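# Put the full box in the tote, others on desks

## Task

Find which box in the room is the full one (all other boxes are empty). Set the full box completely inside the tote near the door, and return each empty box to its own desk. The robot must not tip over or finish leaning. Anything that stays in place only because the robot is still holding or propping it does not count.

## Robot and tools

ROBOT. A Hello Robot Stretch 3 with a single arm. It has a two-wheel base (0.33 m long, 0.34 m wide), a lift that runs up a mast, and a telescoping arm that reaches out to the robot's right side. The base cannot slide sideways, so to shift the gripper forward or back you drive the base. Turning in place pivots about the point midway between the drive wheels, 0.05 m behind the front edge. With the arm pulled in and the wrist folded, a turn sweeps a circle of radius 0.28 m. An unfolded, level gripper reaches past that circle. The base is fast (0.30 m/s, 1.9 rad/s) only when stowed: lift_m under 0.30, arm_m under 0.03 and wrist_yaw_rad over 2.54. Otherwise it is capped at 0.10 m/s and 0.63 rad/s.

FRAMES. Base frame: origin on the floor between the drive wheels, x forward, y left, z up. hand_pose is reported in this frame, at the point where the closed fingertips meet. The odometry frame is the base frame where the scene began. Heading is positive to the left, range -3.142 to 3.142.

execute_actions takes "actions", a list run in order. Each action may hold "robot", "steps" (1 to 450 control steps, 30 per second, default 1) and "until" (only alongside steps). {"steps": n} alone just waits. If any action is malformed or has an out-of-range number, the whole call is rejected and nothing runs. An empty list just returns the current state and images.

"robot" is one command, a queue (a list of up to 8 commands and {"pause_s": s} waits, s at most 15, run one after another), or {"stop": true}, which brakes everything and clears the queue. A command may contain:
- "base": exactly one of {"translate_m": d}, a straight drive of d metres relative to where the base is when the command starts, forward positive, |d| at most 1; or {"rotate_rad": d}, a turn in place of d radians relative to the current heading, counter-clockwise (left) positive, |d| at most 3.2.
- "joints": absolute targets, by name, for the one arm and the head. Joints you leave out keep their current targets. lift_m 0 to 1.1 (arm height); arm_m 0 to 0.52 (extension); wrist_yaw_rad -1.345 to 4.42 (0 points along the arm, positive swings toward the front, 3.0 folds over the base); wrist_pitch_rad -1.57 to 0.451 (0 level, negative tips the fingers down); wrist_roll_rad -2.911 to 2.911 (0 has the fingers side by side); gripper_m -0.089 to 0.179 (bigger is wider; the real fingertip gap is 0.007 smaller when nearly shut, 0.025 smaller fully open, zero below 0.007); head_pan_rad -3.953 to 1.73 (0 ahead, positive left, -1.57 looks along the arm); head_tilt_rad -1.53 to 0.419 (negative looks down).
- "contact_limits": {"arm_m": effort %, 1 to 100}; the arm halts with contact_stop near that effort. It applies until arm_m's next command.
Base and joint motions in one command start together and keep running across later actions and while you think. A new command overrides at once and discards the rest of an older queue. In a queue, the next command starts only after the previous one ends "done" (or "off_target" for base or gripper); any other ending drops the rest.

"until" ends an action early. {"robot": {"status": "ended"}} waits for all motion and the queue to finish (and fires at once if the command is refused). You can also compare fields: "x", "y", "heading", joint readings, "_goal" and "_status" fields, base_status, refusals, queue, queue_left, e.g. {"lift_m": [">", 0.3]} or {"base_status": ["!=", "moving"]}. {"any": {"status": "ended"}} fires when any one motion or the queue ends.

zoom_image: "camera" is head_camera, nav_camera or wrist_camera; "region" is [x0, y0, x1, y1] in pixels of that camera's latest image, origin top-left, no larger than 504 by 504.

finished_scene: pass "scene", the number of the current scene. It is final and reports whether the task succeeded. First let every motion come to rest, since the end brakes anything still moving.

RESULTS. Each one shows a single instant and includes an image per camera. base_status shows progress like (translate_m +0.12 of +0.30). Statuses: moving, done, off_target (stuck away from goal, maybe still pushing), contact_stop (lift or arm hit something and went slack until its next command), time_out, stopped, not_commanded, torque_fault (a wrist servo overheated and is limp for 10 s; avoid). joint_goals, measured_speeds, motor_effort (%, peak in brackets, with a fixed offset error), refusals, queue and queue_left are listed. "robot.on_its_own" appears when the robot changed a goal itself, a joint is slack or off, a motor is loaded at rest, or base_tilt has drifted 3 degrees or more from the start. Lines starting "refused:" or "dropped:" name the failing goal (counted from 0); "replaced:" is informational. lidar_m: 12 ranges in 30-degree sectors, first straight ahead, going counter-clockwise (4th left, 7th behind, 10th right), in a plane 0.17 m above the floor. wrist_depth_mm and head_depth_mm: 7x7 grids of median depths. base_tilt is in degrees, forward and right positive.

GRIPPING. Close to a gripper_m below the object's width to grasp; open to at least 0.02 above the touching value to let go. Neither the reading nor "done" proves a grasp; check images or effort. Overly hard squeezing triggers a stall guard and the object may slip; send a different value to squeeze again.

SAFETY. Fold or unfold the wrist only with lift_m 0.32 to 0.95, wrist_pitch_rad -0.4 and roll near 0; once folded, the lift can drop to 0.25. With wrist_yaw_rad below -0.4 keep pitch at -0.5 or lower. Pushing against something rigid with the gripper above about 0.45 m can topple the robot, as can pushing again after a contact_stop, driving while gripping or pushing something fixed, or snagging furniture (worst when reversing). If it leans, back out in small steps, pull the gripper free, and lower lift_m to about 0.2 if it stays tipped. Objects may occasionally get nudged by outside forces. Avoid drops, slams and hard shoves.

Each tool is called after "Call:" in YAML: its name, and indented under it one key for each argument.

## Session

I'll start by looking at the scene.

Call:
execute_actions:
  actions: []

Scene clock: 0.00 s.
robot.base_odometry: x=+0.000 y=+0.000 heading=+0.000 (m, m, rad; robot's odometry frame)
robot.turned_by_wheels: +0.000 (rad since the last result)
robot.turned_by_imu: +0.000 (rad since the last result)
robot.base_tilt: forward=-0.9 right=-0.9 (deg)
robot.lidar_m: 1.00 1.21 1.86 1.33 0.82 0.73 0.74 0.89 1.57 1.58 1.12 1.00
robot.head_depth_mm: 893 881 883 908 905 906 909 / 926 913 913 935 938 935 938 / 963 962 965 966 968 971 972 / 997 995 995 998 998 1004 1004 / 1027 1034 1033 1037 1037 1034 1038 / 1069 1069 1071 1071 1074 1076 1077 / 1108 1109 1112 1112 1114 1118 1119
robot.base_status: not_commanded
robot.joint_positions: lift_m=+0.573 arm_m=+0.002 wrist_yaw_rad=+2.966 wrist_pitch_rad=-0.390 wrist_roll_rad=-0.011 gripper_m=+0.037 head_pan_rad=-0.004 head_tilt_rad=+0.009
robot.joint_goals: lift_m=+0.573 arm_m=+0.002 wrist_yaw_rad=+2.966 wrist_pitch_rad=-0.390 wrist_roll_rad=-0.011 gripper_m=+0.037 head_pan_rad=-0.004 head_tilt_rad=+0.009
robot.joint_status: lift_m=not_commanded arm_m=not_commanded wrist_yaw_rad=not_commanded wrist_pitch_rad=not_commanded wrist_roll_rad=not_commanded gripper_m=not_commanded head_pan_rad=not_commanded head_tilt_rad=not_commanded
robot.measured_speeds: translate_m=+0.000 rotate_rad=+0.000 lift_m=+0.000 arm_m=+0.000 wrist_yaw_rad=+0.000 wrist_pitch_rad=+0.000 wrist_roll_rad=+0.000 head_pan_rad=+0.000 head_tilt_rad=+0.000
robot: refusals=0 queue=idle queue_left=0
robot.motor_effort: left_wheel=+1 right_wheel=+0 lift_m=+30 arm_m=+0 wrist_yaw_rad=+1 wrist_pitch_rad=+9 wrist_roll_rad=+1 gripper_m=+0 head_pan_rad=+0 head_tilt_rad=+3 (%)
robot.hand_pose: x=+0.0186 y=+0.0775 z=+0.5919 quat_wxyz=(+0.197, +0.699, +0.077, +0.683) (m; robot's base frame)
robot.wrist_depth_mm: - - - - - - - / 711 - - - - - - / 780 - - - - - - / 815 - - - - - - / 824 - - - - - - / 825 862 809 821 818 852 833 / 728 750 717 722 748 749 731
pictures: head_camera (sideways: a quarter turn clockwise sets it upright), nav_camera (sideways: a quarter turn counterclockwise sets it upright), wrist_camera
Images, in order (width x height): head_camera 896x504, nav_camera 672x504, wrist_camera 644x364.

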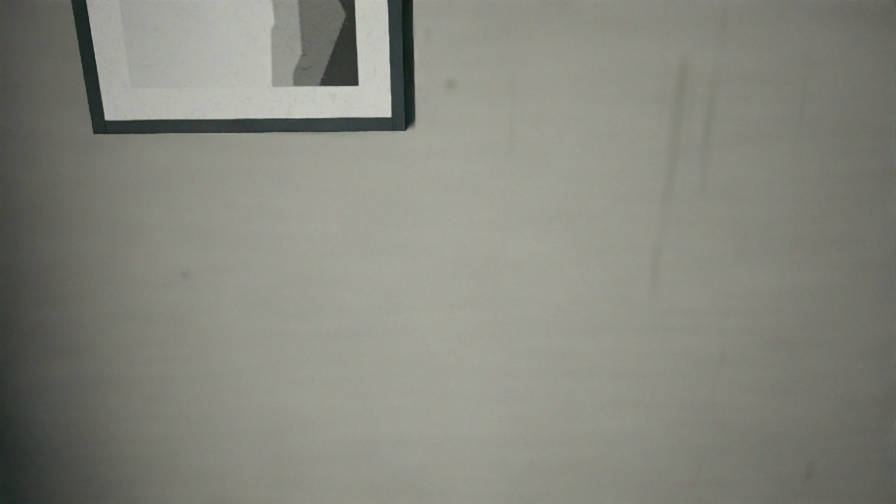

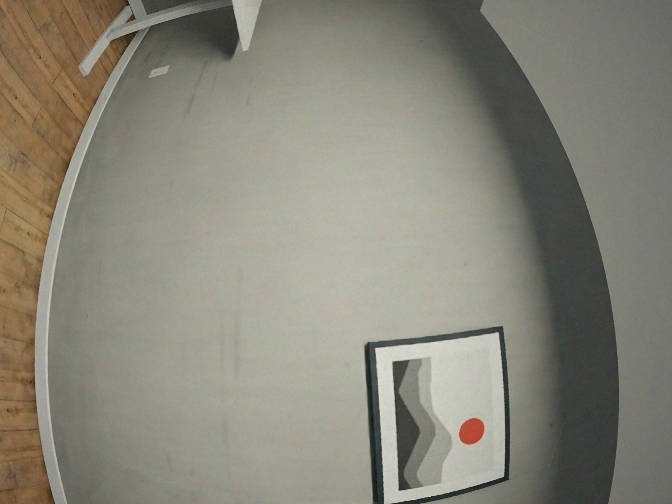

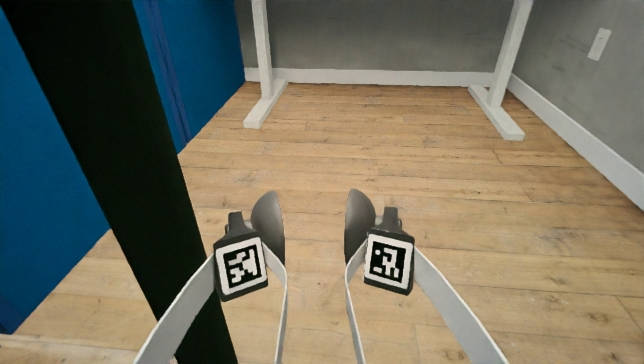

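Call:
execute_actions:
  actions:
    - {"robot": {"joints": {"head_pan_rad": 1.5, "head_tilt_rad": -0.4}}, "steps": 150, "until": {"robot": {"status": "ended"}}}

Scene clock: 4.90 s.
robot.base_odometry: x=+0.000 y=+0.000 heading=+0.000 (m, m, rad; robot's odometry frame)
robot.turned_by_wheels: +0.000 (rad since the last result)
robot.turned_by_imu: +0.001 (rad since the last result)
robot.base_tilt: forward=-0.8 right=-0.9 (deg)
robot.lidar_m: 1.00 1.21 1.86 1.33 0.82 0.73 0.74 0.89 1.57 1.57 1.12 1.00
robot.head_depth_mm: 1771 1905 1868 2209 2250 1707 1381 / 1816 1950 1866 2247 2249 1705 1380 / 1852 1988 1863 2325 2253 1725 1372 / 1895 2049 1861 2353 2146 1713 1382 / 1902 2030 1964 2352 2174 1720 1381 / 1550 1617 1664 1752 1844 1712 1375 / 1268 1307 1348 1392 1442 1492 1373
robot.base_status: not_commanded
robot.joint_positions: lift_m=+0.573 arm_m=+0.002 wrist_yaw_rad=+2.966 wrist_pitch_rad=-0.390 wrist_roll_rad=-0.011 gripper_m=+0.037 head_pan_rad=+1.493 head_tilt_rad=-0.395
robot.joint_goals: lift_m=+0.573 arm_m=+0.002 wrist_yaw_rad=+2.966 wrist_pitch_rad=-0.390 wrist_roll_rad=-0.011 gripper_m=+0.037 head_pan_rad=+1.500 head_tilt_rad=-0.400
robot.joint_status: lift_m=not_commanded arm_m=not_commanded wrist_yaw_rad=not_commanded wrist_pitch_rad=not_commanded wrist_roll_rad=not_commanded gripper_m=not_commanded head_pan_rad=done head_tilt_rad=done
robot.measured_speeds: translate_m=+0.000 rotate_rad=+0.000 lift_m=+0.000 arm_m=+0.000 wrist_yaw_rad=+0.000 wrist_pitch_rad=+0.000 wrist_roll_rad=+0.000 head_pan_rad=+0.000 head_tilt_rad=+0.000
robot: refusals=0 queue=done queue_left=0
robot.motor_effort: left_wheel=+0(1) right_wheel=+1(0) lift_m=+30(29) arm_m=-1(1) wrist_yaw_rad=+0(0) wrist_pitch_rad=+9(9) wrist_roll_rad=+0(1) gripper_m=+0(0) head_pan_rad=+3(46) head_tilt_rad=-1(24) (%)
robot.hand_pose: x=+0.0186 y=+0.0775 z=+0.5919 quat_wxyz=(+0.197, +0.699, +0.077, +0.683) (m; robot's base frame)
robot.wrist_depth_mm: - - - - - - - / 720 - - - - - - / 788 - - - - - - / 794 - - - - - - / 832 - - - - - - / 806 847 829 844 806 852 851 / 717 762 734 733 718 724 719
pictures: head_camera (sideways: a quarter turn clockwise sets it upright), nav_camera (sideways: a quarter turn counterclockwise sets it upright), wrist_camera
Images, in order (width x height): head_camera 896x504, nav_camera 672x504, wrist_camera 644x364.

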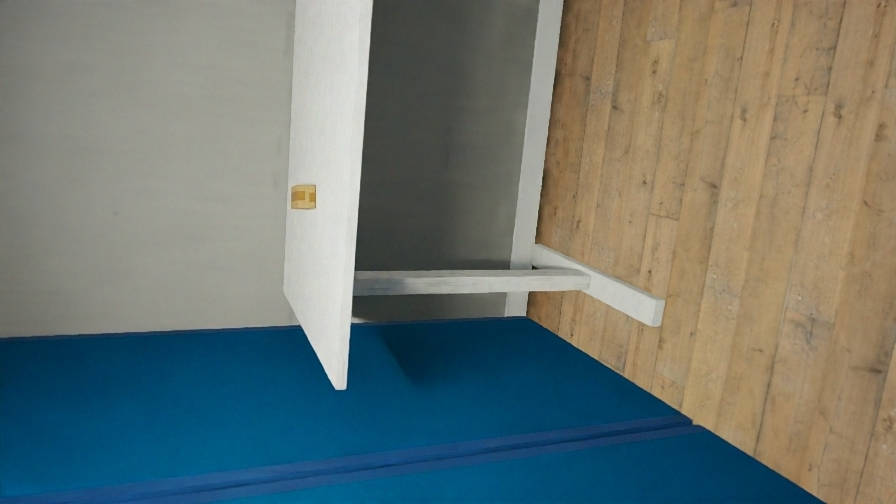

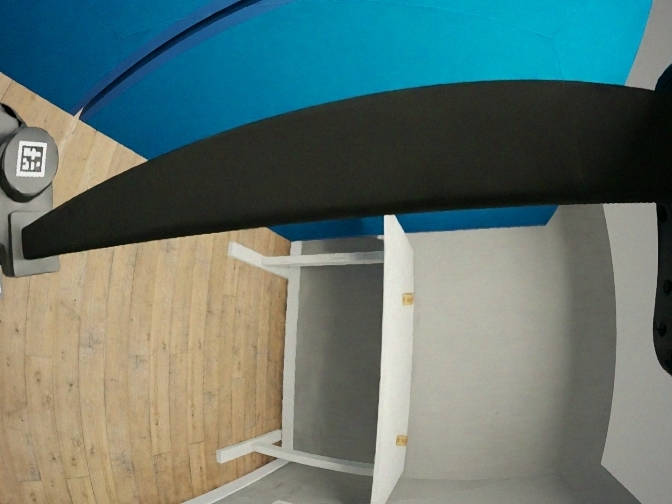

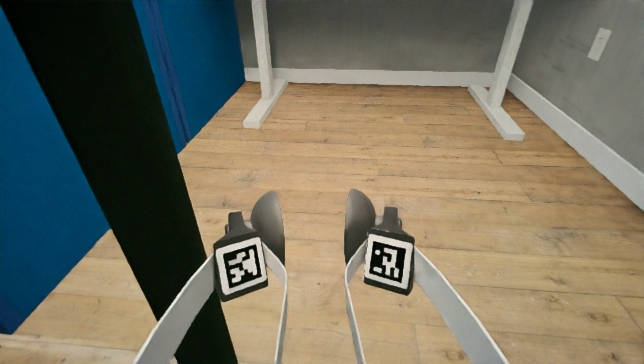

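Call:
zoom_image:
  camera: "head_camera"
  region: [200, 100, 450, 300]

Call:
zoom_image:
  camera: "nav_camera"
  region: [300, 250, 504, 504]

Region (200, 100, 450, 300) of head_camera's 896x504 image, scaled by 2.016, with more detail than that image has; it fills the top 403 rows of this view, and the rest is white.

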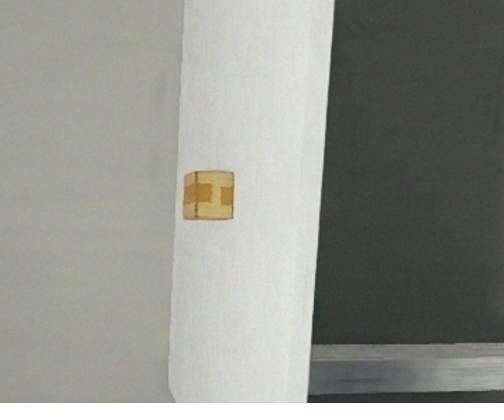

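Region (300, 250, 504, 504) of nav_camera's 672x504 image, scaled by 1.984, with more detail than that image has; it fills the left 405 columns of this view, and the rest is white.

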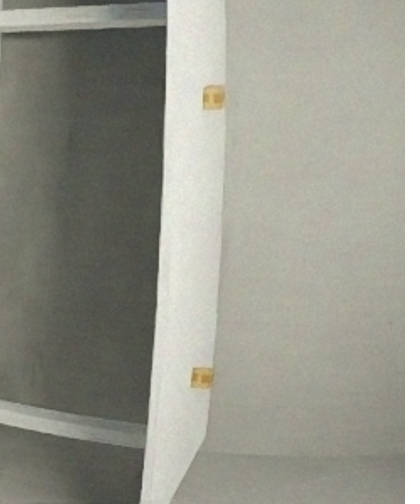

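Call:
execute_actions:
  actions:
    - {"robot": {"joints": {"head_pan_rad": -1.57, "head_tilt_rad": -0.4}}, "steps": 200, "until": {"robot": {"status": "ended"}}}

Scene clock: 11.63 s.
robot.base_odometry: x=+0.000 y=+0.000 heading=+0.000 (m, m, rad; robot's odometry frame)
robot.turned_by_wheels: +0.000 (rad since the last result)
robot.turned_by_imu: +0.001 (rad since the last result)
robot.base_tilt: forward=-0.8 right=-0.9 (deg)
robot.lidar_m: 1.00 1.21 1.86 1.33 0.82 0.73 0.74 0.89 1.57 1.58 1.12 1.00
robot.head_depth_mm: 1273 1357 1452 1568 1695 1716 1381 / 1309 1413 1506 1619 1759 1709 1387 / 1349 1448 1553 1690 1835 1714 1375 / 1395 1494 1614 1748 1920 1669 1379 / 1445 1553 1679 1845 1990 1663 1380 / 1501 1605 1763 1888 2031 1648 1381 / 1471 1526 1591 1641 1720 1650 1378
robot.base_status: not_commanded
robot.joint_positions: lift_m=+0.573 arm_m=+0.002 wrist_yaw_rad=+2.966 wrist_pitch_rad=-0.390 wrist_roll_rad=-0.011 gripper_m=+0.037 head_pan_rad=-1.563 head_tilt_rad=-0.395
robot.joint_goals: lift_m=+0.573 arm_m=+0.002 wrist_yaw_rad=+2.966 wrist_pitch_rad=-0.390 wrist_roll_rad=-0.011 gripper_m=+0.037 head_pan_rad=-1.570 head_tilt_rad=-0.400
robot.joint_status: lift_m=not_commanded arm_m=not_commanded wrist_yaw_rad=not_commanded wrist_pitch_rad=not_commanded wrist_roll_rad=not_commanded gripper_m=not_commanded head_pan_rad=done head_tilt_rad=done
robot.measured_speeds: translate_m=+0.000 rotate_rad=+0.000 lift_m=+0.000 arm_m=+0.000 wrist_yaw_rad=+0.000 wrist_pitch_rad=+0.000 wrist_roll_rad=+0.000 head_pan_rad=+0.000 head_tilt_rad=+0.000
robot: refusals=0 queue=done queue_left=0
robot.motor_effort: left_wheel=-1(0) right_wheel=+0(0) lift_m=+30(29) arm_m=-1(1) wrist_yaw_rad=+0(1) wrist_pitch_rad=+9(9) wrist_roll_rad=+1(1) gripper_m=+0(0) head_pan_rad=-4(49) head_tilt_rad=-2(2) (%)
robot.hand_pose: x=+0.0186 y=+0.0775 z=+0.5919 quat_wxyz=(+0.197, +0.699, +0.077, +0.683) (m; robot's base frame)
robot.wrist_depth_mm: - - - - - - - / 736 - - - - - - / 789 - - - - - - / 796 - - - - - - / 815 - - - - - - / 832 844 828 847 807 862 856 / 737 734 729 726 725 743 709
pictures: head_camera (sideways: a quarter turn clockwise sets it upright), nav_camera (sideways: a quarter turn counterclockwise sets it upright), wrist_camera
Images, in order (width x height): head_camera 896x504, nav_camera 672x504, wrist_camera 644x364.

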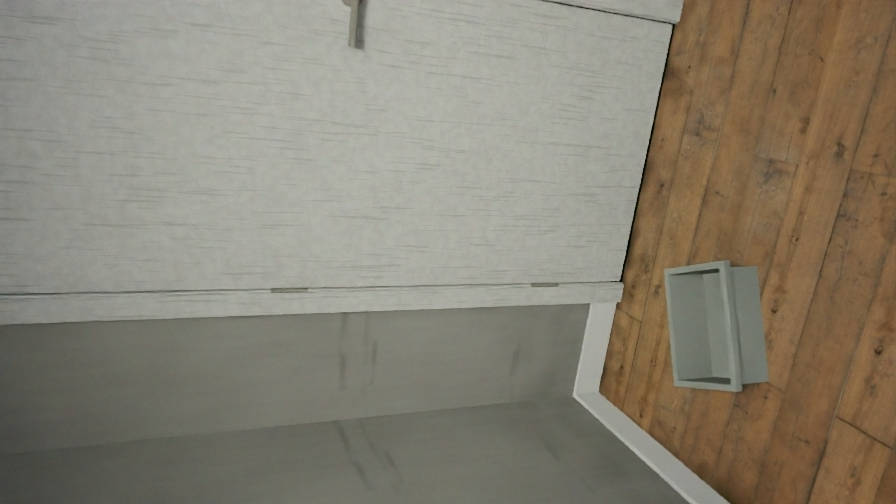

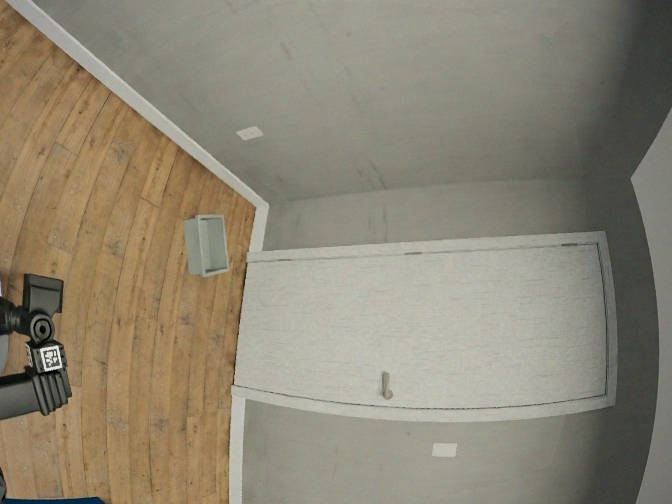

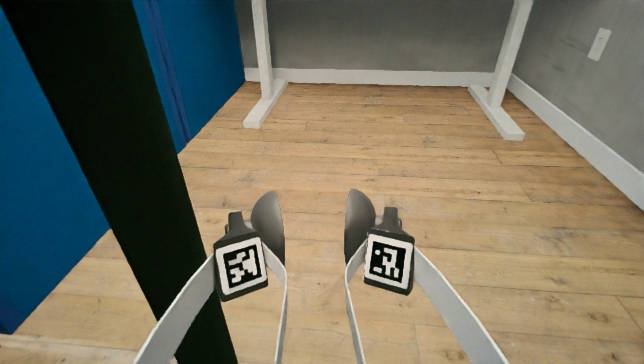

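Call:
execute_actions:
  actions:
    - {"robot": {"joints": {"head_pan_rad": -3.14, "head_tilt_rad": -0.4}}, "steps": 200, "until": {"robot": {"status": "ended"}}}

Scene clock: 15.67 s.
robot.base_odometry: x=+0.000 y=+0.000 heading=+0.000 (m, m, rad; robot's odometry frame)
robot.turned_by_wheels: +0.000 (rad since the last result)
robot.turned_by_imu: +0.001 (rad since the last result)
robot.base_tilt: forward=-0.9 right=-0.9 (deg)
robot.lidar_m: 1.00 1.21 1.87 1.33 0.82 0.73 0.74 0.89 1.57 1.57 1.12 1.00
robot.head_depth_mm: 580 619 662 715 773 843 928 / 596 639 684 739 806 882 976 / 615 658 709 768 837 918 1020 / 635 680 733 797 870 962 1074 / 654 705 761 830 910 1010 1130 / 676 728 791 865 953 1061 1197 / 698 756 823 905 1000 1165 1342
robot.base_status: not_commanded
robot.joint_positions: lift_m=+0.573 arm_m=+0.002 wrist_yaw_rad=+2.966 wrist_pitch_rad=-0.390 wrist_roll_rad=-0.011 gripper_m=+0.037 head_pan_rad=-3.133 head_tilt_rad=-0.395
robot.joint_goals: lift_m=+0.573 arm_m=+0.002 wrist_yaw_rad=+2.966 wrist_pitch_rad=-0.390 wrist_roll_rad=-0.011 gripper_m=+0.037 head_pan_rad=-3.140 head_tilt_rad=-0.400
robot.joint_status: lift_m=not_commanded arm_m=not_commanded wrist_yaw_rad=not_commanded wrist_pitch_rad=not_commanded wrist_roll_rad=not_commanded gripper_m=not_commanded head_pan_rad=done head_tilt_rad=done
robot.measured_speeds: translate_m=+0.000 rotate_rad=+0.000 lift_m=+0.000 arm_m=+0.000 wrist_yaw_rad=+0.000 wrist_pitch_rad=+0.000 wrist_roll_rad=+0.000 head_pan_rad=+0.000 head_tilt_rad=+0.000
robot: refusals=0 queue=done queue_left=0
robot.motor_effort: left_wheel=+0(0) right_wheel=+0(0) lift_m=+30(29) arm_m=+0(1) wrist_yaw_rad=+0(1) wrist_pitch_rad=+9(9) wrist_roll_rad=+1(0) gripper_m=+0(0) head_pan_rad=-4(47) head_tilt_rad=-2(0) (%)
robot.hand_pose: x=+0.0186 y=+0.0775 z=+0.5919 quat_wxyz=(+0.197, +0.699, +0.077, +0.683) (m; robot's base frame)
robot.wrist_depth_mm: - - - - - - - / 753 - - - - - - / 781 - - - - - - / 809 - - - - - - / 838 - - - - - - / 800 862 832 835 799 831 854 / 744 736 732 731 749 740 733
pictures: head_camera (sideways: a quarter turn clockwise sets it upright), nav_camera (sideways: a quarter turn counterclockwise sets it upright), wrist_camera
Images, in order (width x height): head_camera 896x504, nav_camera 672x504, wrist_camera 644x364.

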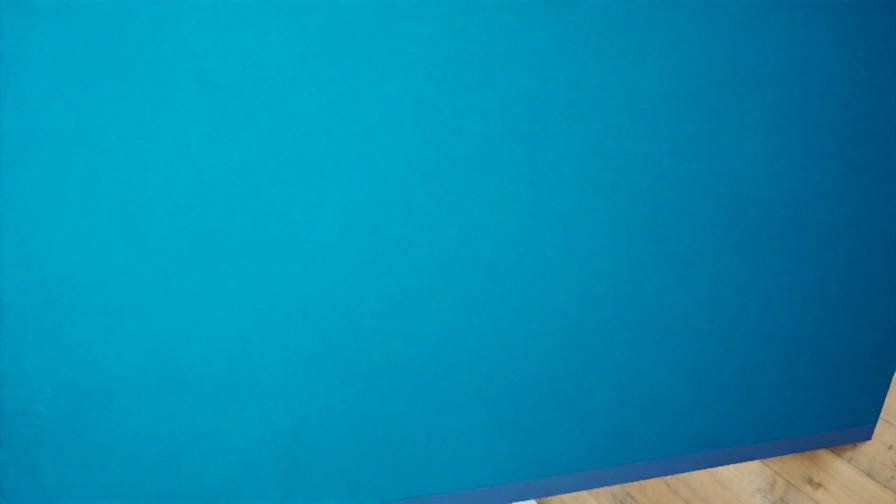

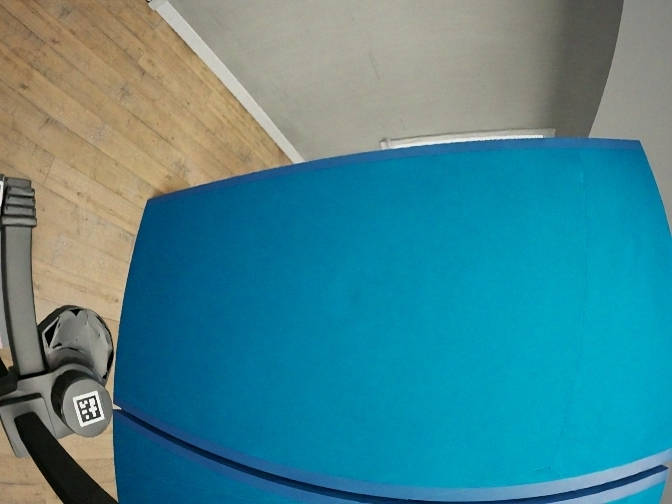

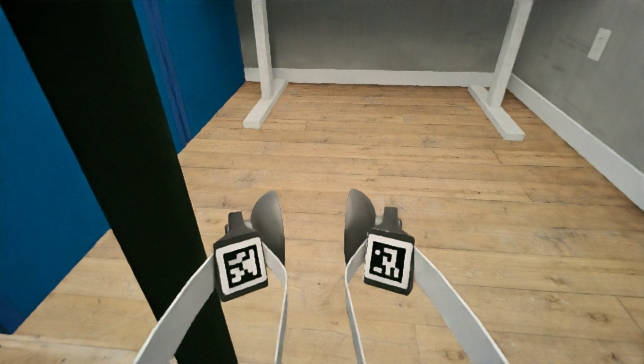

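Call:
execute_actions:
  actions:
    - {"robot": {"base": {"rotate_rad": 1.57}, "joints": {"head_pan_rad": 0.0, "head_tilt_rad": -0.3}}, "steps": 300, "until": {"robot": {"status": "ended"}}}

Scene clock: 54.40 s.
robot.base_odometry: x=+0.000 y=+0.000 heading=+1.570 (m, m, rad; robot's odometry frame)
robot.turned_by_wheels: +1.570 (rad since the last result)
robot.turned_by_imu: +1.593 (rad since the last result)
robot.base_tilt: forward=-0.8 right=-0.9 (deg)
robot.lidar_m: 1.31 0.82 0.73 0.74 0.89 1.57 1.58 1.11 1.00 1.00 1.22 1.86
robot.head_depth_mm: 1801 1895 1966 2124 2254 1892 1480 / 1850 1955 2033 2198 2327 1882 1478 / 1907 2010 2108 2267 2373 1885 1484 / 1951 2053 2149 2187 2301 1890 1481 / 1628 1698 1760 1833 1947 1822 1478 / 1310 1357 1404 1461 1528 1580 1479 / 1094 1131 1162 1203 1240 1283 1322
robot.base_status: done (rotate_rad +1.5698 of +1.5700)
robot.joint_positions: lift_m=+0.573 arm_m=+0.002 wrist_yaw_rad=+2.966 wrist_pitch_rad=-0.390 wrist_roll_rad=-0.011 gripper_m=+0.037 head_pan_rad=-0.007 head_tilt_rad=-0.310
robot.joint_goals: lift_m=+0.573 arm_m=+0.002 wrist_yaw_rad=+2.966 wrist_pitch_rad=-0.390 wrist_roll_rad=-0.011 gripper_m=+0.037 head_pan_rad=+0.000 head_tilt_rad=-0.300
robot.joint_status: lift_m=not_commanded arm_m=not_commanded wrist_yaw_rad=not_commanded wrist_pitch_rad=not_commanded wrist_roll_rad=not_commanded gripper_m=not_commanded head_pan_rad=done head_tilt_rad=done
robot.measured_speeds: translate_m=+0.000 rotate_rad=+0.000 lift_m=+0.000 arm_m=+0.000 wrist_yaw_rad=+0.000 wrist_pitch_rad=+0.000 wrist_roll_rad=+0.000 head_pan_rad=+0.000 head_tilt_rad=+0.000
robot: refusals=0 queue=done queue_left=0
robot.motor_effort: left_wheel=-3(6) right_wheel=+3(6) lift_m=+30(29) arm_m=-1(1) wrist_yaw_rad=+0(0) wrist_pitch_rad=+9(9) wrist_roll_rad=+0(1) gripper_m=+0(0) head_pan_rad=+4(49) head_tilt_rad=+3(15) (%)
robot.hand_pose: x=+0.0186 y=+0.0775 z=+0.5919 quat_wxyz=(+0.197, +0.699, +0.077, +0.683) (m; robot's base frame)
robot.wrist_depth_mm: - 752 712 703 695 662 676 / - 809 822 752 748 726 718 / - - 855 877 813 793 765 / - - 985 952 902 870 842 / - - - - 933 - 946 / 857 864 840 864 828 843 858 / 748 717 739 726 744 753 713
pictures: head_camera (sideways: a quarter turn clockwise sets it upright), nav_camera (sideways: a quarter turn counterclockwise sets it upright), wrist_camera
Images, in order (width x height): head_camera 896x504, nav_camera 672x504, wrist_camera 644x364.

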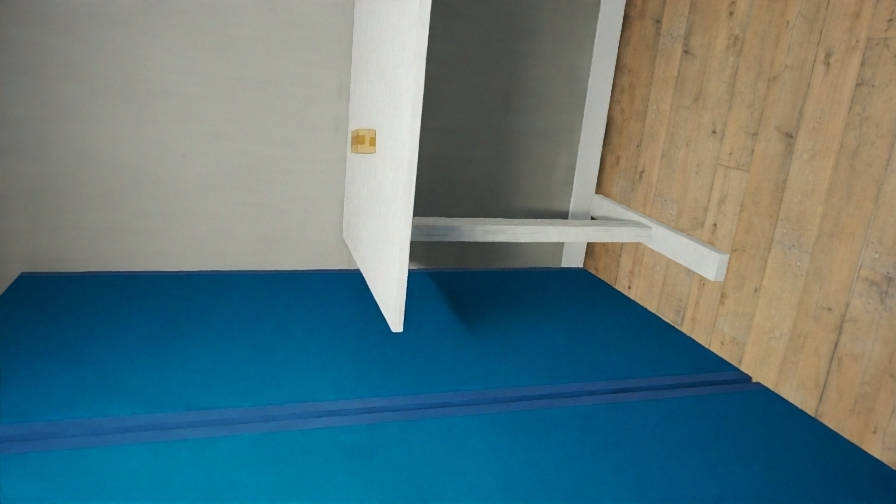

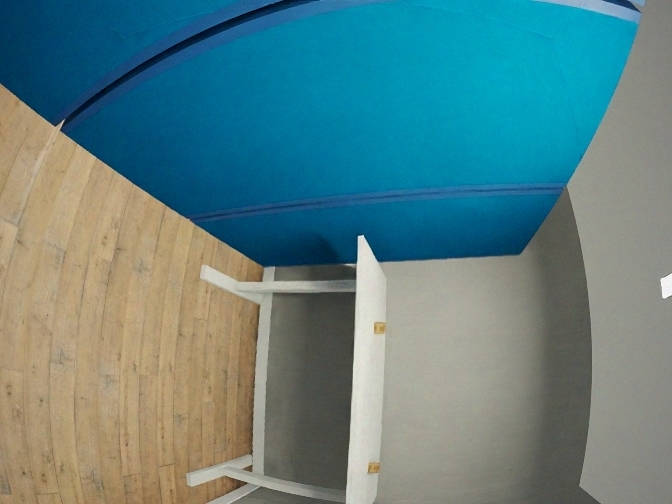

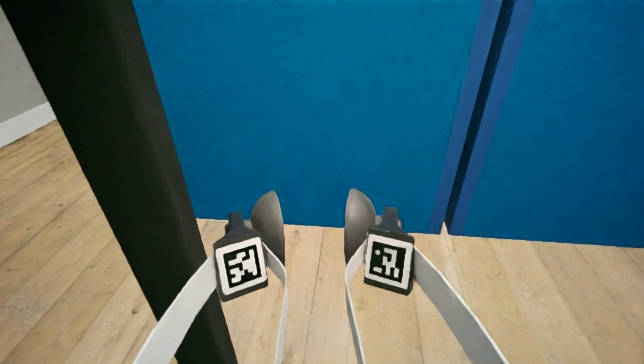

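Call:
execute_actions:
  actions:
    - {"robot": {"base": {"translate_m": 0.7}, "joints": {"lift_m": 0.9, "head_tilt_rad": -0.35}}, "steps": 450, "until": {"robot": {"status": "ended"}}}

Scene clock: 71.63 s.
robot.base_odometry: x=+0.001 y=+0.700 heading=+1.570 (m, m, rad; robot's odometry frame)
robot.turned_by_wheels: +0.000 (rad since the last result)
robot.turned_by_imu: +0.003 (rad since the last result)
robot.base_tilt: forward=-0.9 right=-0.9 (deg)
robot.lidar_m: 0.89 0.56 0.50 0.50 0.61 1.17 2.20 1.37 1.23 1.24 1.43 1.52
robot.head_depth_mm: 1229 1306 1390 1002 1579 1680 1433 / 1268 1342 1432 1007 1645 1734 1435 / 1307 1386 1465 1008 1249 1640 1397 / 1326 1413 1510 1006 1736 1729 1398 / 1090 1149 1203 1118 1319 1419 1395 / 882 917 953 991 1036 1087 1138 / 738 765 790 818 849 876 918
robot.base_status: done (translate_m +0.7000 of +0.7000)
robot.joint_positions: lift_m=+0.899 arm_m=+0.002 wrist_yaw_rad=+2.966 wrist_pitch_rad=-0.391 wrist_roll_rad=-0.011 gripper_m=+0.037 head_pan_rad=-0.007 head_tilt_rad=-0.346
robot.joint_goals: lift_m=+0.900 arm_m=+0.002 wrist_yaw_rad=+2.966 wrist_pitch_rad=-0.391 wrist_roll_rad=-0.011 gripper_m=+0.037 head_pan_rad=+0.000 head_tilt_rad=-0.350
robot.joint_status: lift_m=done arm_m=not_commanded wrist_yaw_rad=not_commanded wrist_pitch_rad=not_commanded wrist_roll_rad=not_commanded gripper_m=not_commanded head_pan_rad=done head_tilt_rad=done
robot.measured_speeds: translate_m=+0.000 rotate_rad=+0.000 lift_m=+0.000 arm_m=+0.000 wrist_yaw_rad=+0.000 wrist_pitch_rad=+0.000 wrist_roll_rad=+0.000 head_pan_rad=+0.000 head_tilt_rad=+0.000
robot: refusals=0 queue=done queue_left=0
robot.motor_effort: left_wheel=-3(4) right_wheel=+3(5) lift_m=+41(44) arm_m=-1(1) wrist_yaw_rad=+1(1) wrist_pitch_rad=+10(10) wrist_roll_rad=+1(1) gripper_m=+0(0) head_pan_rad=+3(4) head_tilt_rad=-2(7) (%)
robot.hand_pose: x=+0.0186 y=+0.0774 z=+0.9181 quat_wxyz=(+0.197, +0.699, +0.077, +0.683) (m; robot's base frame)
robot.wrist_depth_mm: - 512 507 486 486 473 460 / 595 579 552 541 512 502 489 / 674 - 614 595 574 546 536 / 745 - 681 646 643 618 592 / 843 - - 738 693 692 660 / 982 964 885 840 830 731 721 / - - - 931 938 906 855
pictures: head_camera (sideways: a quarter turn clockwise sets it upright), nav_camera (sideways: a quarter turn counterclockwise sets it upright), wrist_camera
Images, in order (width x height): head_camera 896x504, nav_camera 672x504, wrist_camera 644x364.

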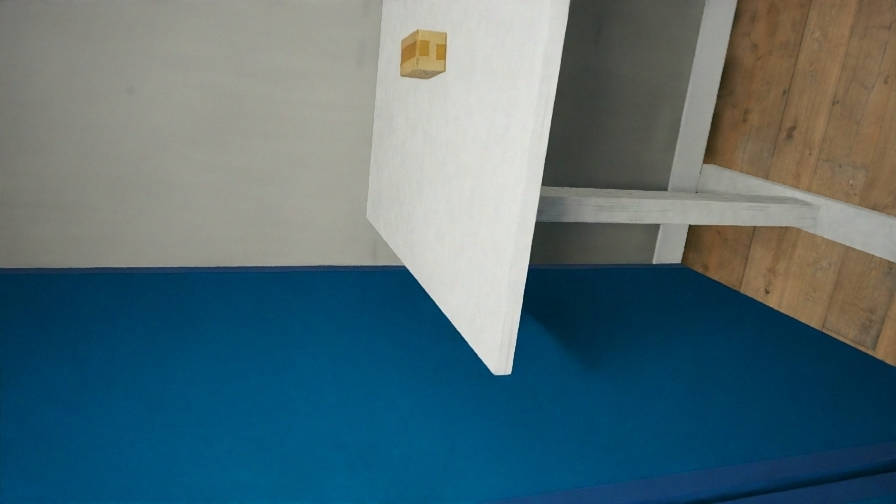

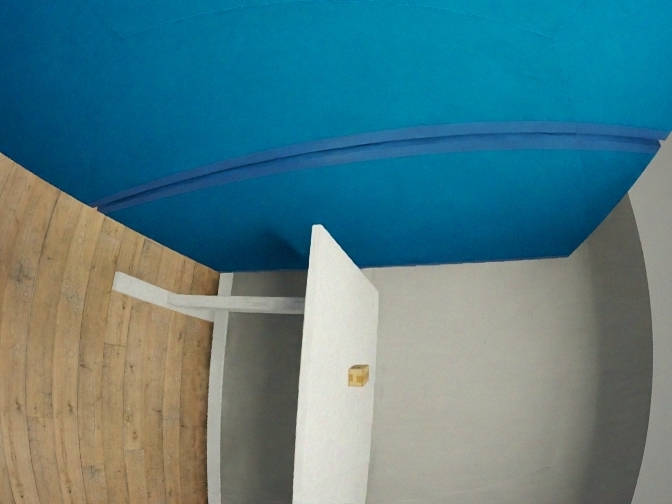

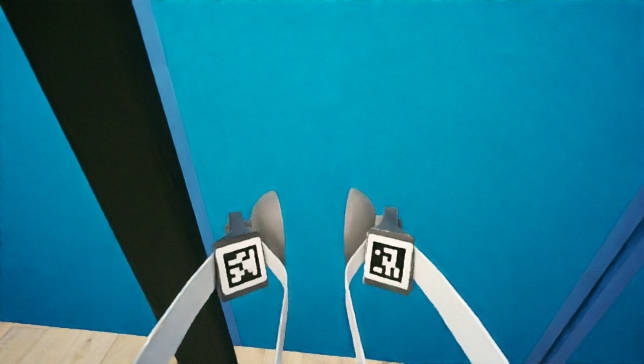

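Call:
execute_actions:
  actions:
    - {"robot": {"base": {"rotate_rad": -0.3}, "joints": {"head_tilt_rad": -0.5}}, "steps": 200, "until": {"robot": {"status": "ended"}}}

Scene clock: 97.23 s.
robot.base_odometry: x=+0.001 y=+0.700 heading=+1.270 (m, m, rad; robot's odometry frame)
robot.turned_by_wheels: -0.300 (rad since the last result)
robot.turned_by_imu: -0.303 (rad since the last result)
robot.base_tilt: forward=-0.8 right=-0.8 (deg)
robot.lidar_m: 1.10 0.69 0.52 0.50 0.53 0.74 2.23 1.69 1.27 1.23 1.29 1.43
robot.head_depth_mm: 1259 1369 1117 848 1838 1561 1295 / 1266 1374 1115 1672 1845 1562 1287 / 1261 1376 1110 1675 1841 1557 1289 / 1264 1378 1031 1679 1834 1557 1289 / 1260 1377 1112 1679 1828 1523 1284 / 1261 1378 1107 1191 1769 1515 1262 / 1262 1356 1107 1338 1521 1470 1287
robot.base_status: done (rotate_rad -0.2998 of -0.3000)
robot.joint_positions: lift_m=+0.899 arm_m=+0.002 wrist_yaw_rad=+2.966 wrist_pitch_rad=-0.391 wrist_roll_rad=-0.011 gripper_m=+0.037 head_pan_rad=-0.007 head_tilt_rad=-0.493
robot.joint_goals: lift_m=+0.900 arm_m=+0.002 wrist_yaw_rad=+2.966 wrist_pitch_rad=-0.391 wrist_roll_rad=-0.011 gripper_m=+0.037 head_pan_rad=+0.000 head_tilt_rad=-0.500
robot.joint_status: lift_m=done arm_m=not_commanded wrist_yaw_rad=not_commanded wrist_pitch_rad=not_commanded wrist_roll_rad=not_commanded gripper_m=not_commanded head_pan_rad=done head_tilt_rad=done
robot.measured_speeds: translate_m=+0.000 rotate_rad=+0.000 lift_m=+0.000 arm_m=+0.000 wrist_yaw_rad=+0.000 wrist_pitch_rad=+0.000 wrist_roll_rad=+0.000 head_pan_rad=+0.000 head_tilt_rad=+0.000
robot: refusals=0 queue=done queue_left=0
robot.motor_effort: left_wheel=+3(5) right_wheel=-3(5) lift_m=+42(42) arm_m=-1(1) wrist_yaw_rad=+1(1) wrist_pitch_rad=+10(10) wrist_roll_rad=+1(0) gripper_m=+0(0) head_pan_rad=+3(4) head_tilt_rad=-2(12) (%)
robot.hand_pose: x=+0.0186 y=+0.0774 z=+0.9181 quat_wxyz=(+0.197, +0.699, +0.077, +0.683) (m; robot's base frame)
robot.wrist_depth_mm: - 458 481 502 529 559 595 / 469 499 520 549 571 623 663 / 513 - 574 608 635 676 726 / 564 - 622 654 714 746 828 / 628 - - 742 819 889 953 / 665 712 816 860 946 - - / 767 816 905 999 - - -
pictures: head_camera (sideways: a quarter turn clockwise sets it upright), nav_camera (sideways: a quarter turn counterclockwise sets it upright), wrist_camera
Images, in order (width x height): head_camera 896x504, nav_camera 672x504, wrist_camera 644x364.

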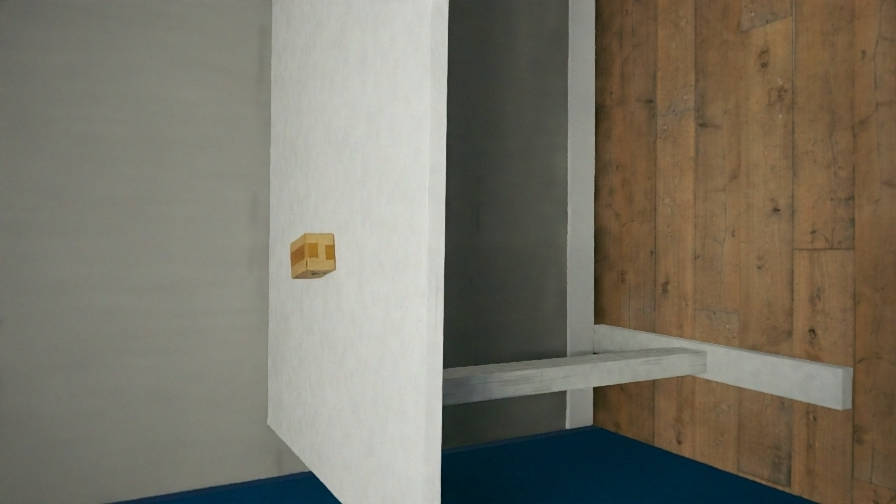

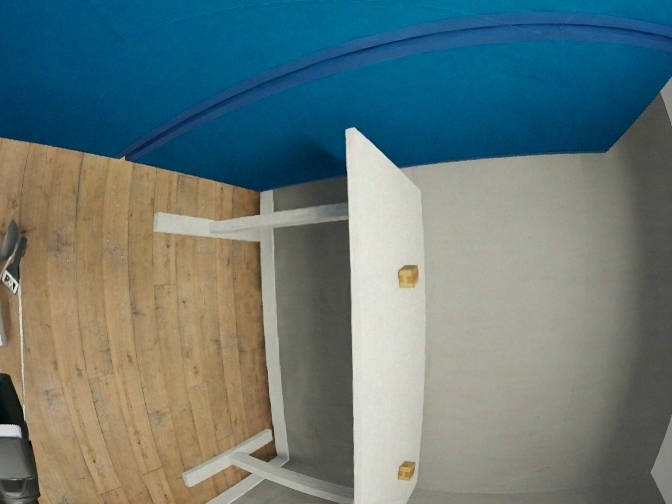

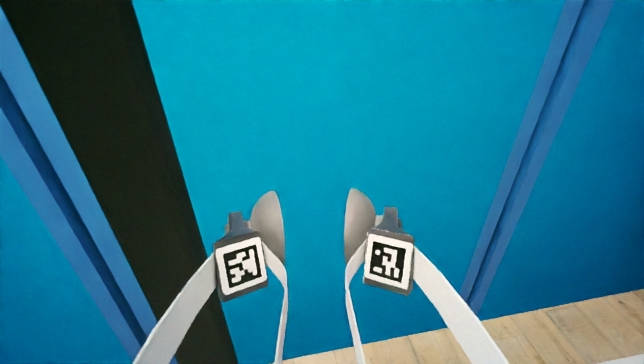

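Call:
execute_actions:
  actions:
    - {"robot": [{"base": {"translate_m": 0.23}}, {"base": {"rotate_rad": 1.5708}, "joints": {"head_pan_rad": -1.57, "head_tilt_rad": -0.45}}], "steps": 450, "until": {"robot": {"status": "ended"}}}

Scene clock: 149.70 s.
robot.base_odometry: x=+0.069 y=+0.920 heading=+2.841 (m, m, rad; robot's odometry frame)
robot.turned_by_wheels: +1.571 (rad since the last result)
robot.turned_by_imu: +1.595 (rad since the last result)
robot.base_tilt: forward=-0.9 right=-0.8 (deg)
robot.lidar_m: 0.49 0.52 0.73 2.46 1.68 1.27 1.24 1.28 1.32 0.87 0.67 0.50
robot.head_depth_mm: 1059 1153 1205 770 602 1610 - / 1061 1152 1207 768 601 1611 - / 1069 1156 1216 768 627 1618 1364 / 1072 1162 1220 766 628 1619 1392 / 1074 1162 1215 767 626 1564 1354 / 1073 1161 1222 766 626 1474 1300 / 1078 1172 1242 764 627 1390 1282
robot.base_status: done (rotate_rad +1.5706 of +1.5708)
robot.joint_positions: lift_m=+0.899 arm_m=+0.002 wrist_yaw_rad=+2.966 wrist_pitch_rad=-0.391 wrist_roll_rad=-0.011 gripper_m=+0.037 head_pan_rad=-1.563 head_tilt_rad=-0.458
robot.joint_goals: lift_m=+0.900 arm_m=+0.002 wrist_yaw_rad=+2.966 wrist_pitch_rad=-0.391 wrist_roll_rad=-0.011 gripper_m=+0.037 head_pan_rad=-1.570 head_tilt_rad=-0.450
robot.joint_status: lift_m=done arm_m=not_commanded wrist_yaw_rad=not_commanded wrist_pitch_rad=not_commanded wrist_roll_rad=not_commanded gripper_m=not_commanded head_pan_rad=done head_tilt_rad=done
robot.measured_speeds: translate_m=+0.000 rotate_rad=+0.000 lift_m=+0.000 arm_m=+0.000 wrist_yaw_rad=+0.000 wrist_pitch_rad=+0.000 wrist_roll_rad=+0.000 head_pan_rad=+0.000 head_tilt_rad=+0.000
robot: refusals=0 queue=done queue_left=0
robot.motor_effort: left_wheel=-2(7) right_wheel=+3(5) lift_m=+42(42) arm_m=-1(1) wrist_yaw_rad=+1(1) wrist_pitch_rad=+10(10) wrist_roll_rad=+0(1) gripper_m=+0(0) head_pan_rad=-4(48) head_tilt_rad=+4(8) (%)
robot.hand_pose: x=+0.0186 y=+0.0774 z=+0.9181 quat_wxyz=(+0.197, +0.699, +0.077, +0.683) (m; robot's base frame)
robot.wrist_depth_mm: - - - - - 656 486 / - - - - - 675 489 / - - - - - 672 485 / - - - - - 699 513 / - - - - - 736 512 / - - - - - 747 537 / - - - - - 711 530
pictures: head_camera (sideways: a quarter turn clockwise sets it upright), nav_camera (sideways: a quarter turn counterclockwise sets it upright), wrist_camera
Images, in order (width x height): head_camera 896x504, nav_camera 672x504, wrist_camera 644x364.

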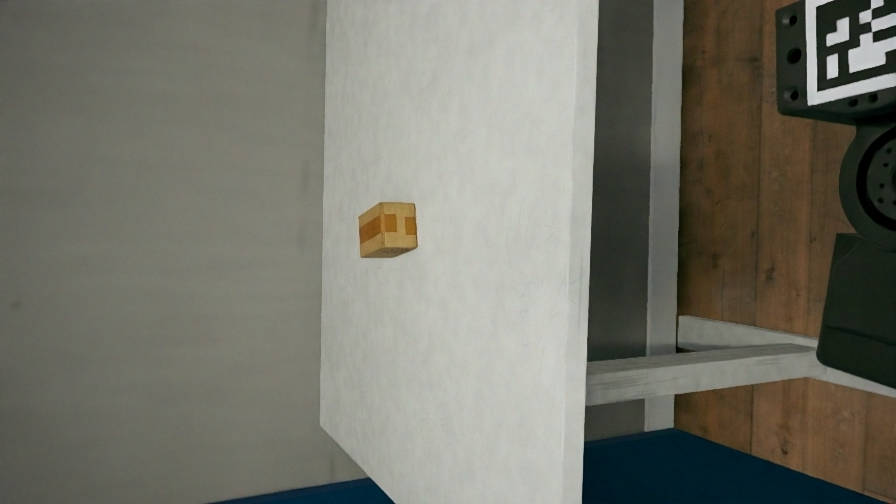

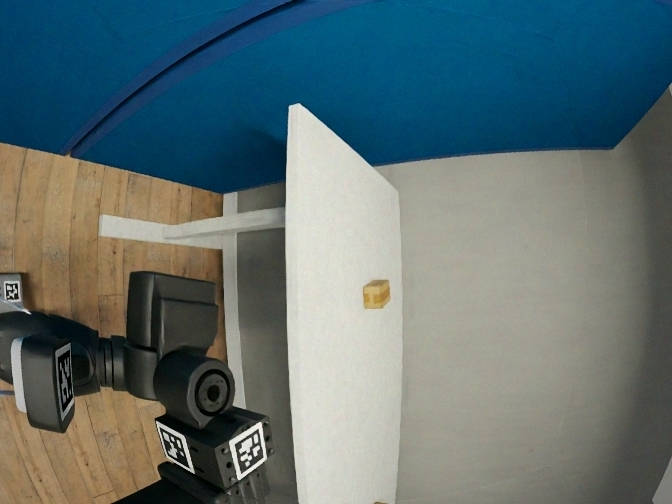

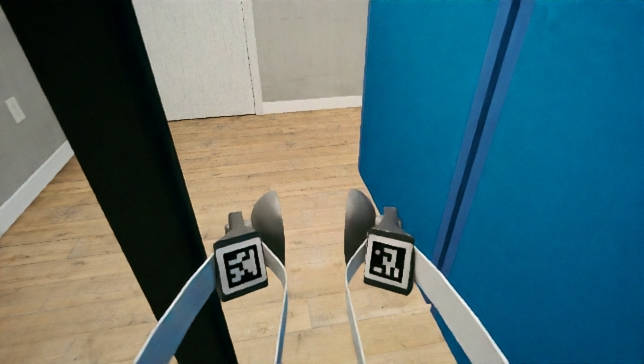

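Call:
execute_actions:
  actions:
    - {"robot": [{"joints": {"lift_m": 0.94, "wrist_yaw_rad": 1.57}}, {"joints": {"lift_m": 1.03, "wrist_pitch_rad": -0.2, "gripper_m": 0.15}}, {"joints": {"wrist_yaw_rad": 0.0}}], "steps": 450, "until": {"robot": {"status": "ended"}}}

Scene clock: 171.07 s.
robot.base_odometry: x=+0.069 y=+0.920 heading=+2.841 (m, m, rad; robot's odometry frame)
robot.turned_by_wheels: +0.000 (rad since the last result)
robot.turned_by_imu: +0.001 (rad since the last result)
robot.base_tilt: forward=-0.9 right=-1.0 (deg)
robot.lidar_m: 0.49 0.52 0.74 2.45 1.68 1.27 1.24 1.27 1.31 0.87 0.67 0.51
robot.head_depth_mm: 1061 1150 1219 - - - - / 1062 1149 1211 865 - - - / 1065 1155 1213 864 - - - / 1071 1158 1223 861 - - 1319 / 1069 1165 1222 766 627 1568 1287 / 1073 1168 1224 767 626 1472 1288 / 1076 1169 1245 762 627 1397 1283
robot.base_status: done (rotate_rad +1.5706 of +1.5708)
robot.joint_positions: lift_m=+1.029 arm_m=+0.002 wrist_yaw_rad=+0.002 wrist_pitch_rad=-0.223 wrist_roll_rad=-0.011 gripper_m=+0.150 head_pan_rad=-1.563 head_tilt_rad=-0.458
robot.joint_goals: lift_m=+1.030 arm_m=+0.002 wrist_yaw_rad=+0.000 wrist_pitch_rad=-0.200 wrist_roll_rad=-0.011 gripper_m=+0.150 head_pan_rad=-1.570 head_tilt_rad=-0.450
robot.joint_status: lift_m=done arm_m=not_commanded wrist_yaw_rad=done wrist_pitch_rad=done wrist_roll_rad=not_commanded gripper_m=done head_pan_rad=done head_tilt_rad=done
robot.measured_speeds: translate_m=+0.000 rotate_rad=+0.000 lift_m=+0.000 arm_m=+0.000 wrist_yaw_rad=+0.000 wrist_pitch_rad=+0.000 wrist_roll_rad=+0.000 head_pan_rad=+0.000 head_tilt_rad=+0.000
robot: refusals=0 queue=done queue_left=0
robot.motor_effort: left_wheel=-3(3) right_wheel=+2(3) lift_m=+42(42) arm_m=-1(1) wrist_yaw_rad=-1(0) wrist_pitch_rad=+13(14) wrist_roll_rad=+1(1) gripper_m=+1(83) head_pan_rad=-2(3) head_tilt_rad=+4(4) (%)
robot.hand_pose: x=-0.0210 y=-0.3914 z=+1.0878 quat_wxyz=(+0.707, +0.080, -0.699, -0.078) (m; robot's base frame)
robot.wrist_depth_mm: 615 913 937 927 950 949 918 / 622 909 984 - 996 992 - / 606 864 850 815 820 809 777 / 603 545 538 541 530 550 535 / 411 429 405 405 403 - 396 / 341 325 327 330 325 321 326 / 641 887 - - - - -
pictures: head_camera (sideways: a quarter turn clockwise sets it upright), nav_camera (sideways: a quarter turn counterclockwise sets it upright), wrist_camera
Images, in order (width x height): head_camera 896x504, nav_camera 672x504, wrist_camera 644x364.

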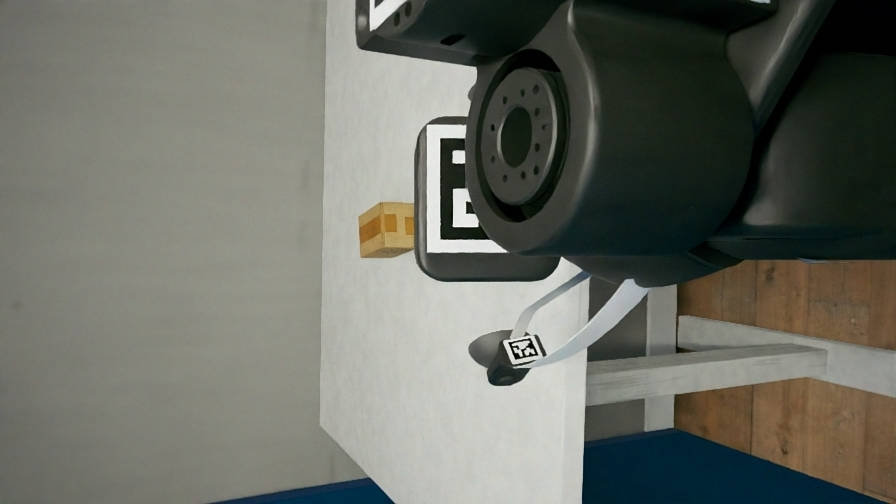

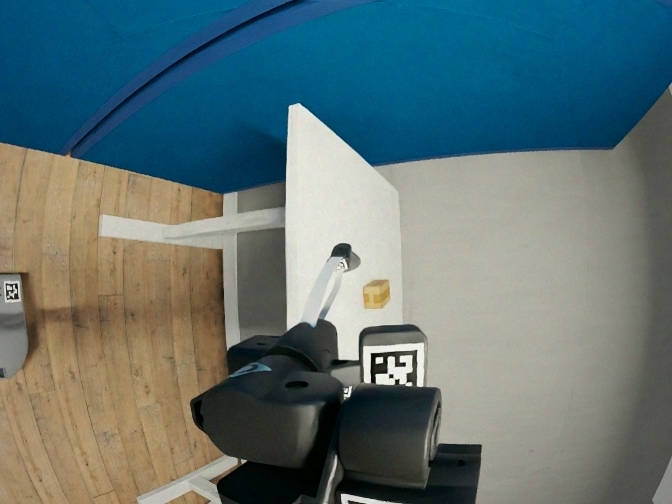

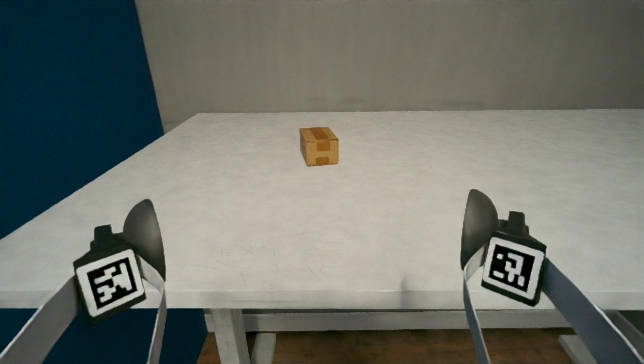

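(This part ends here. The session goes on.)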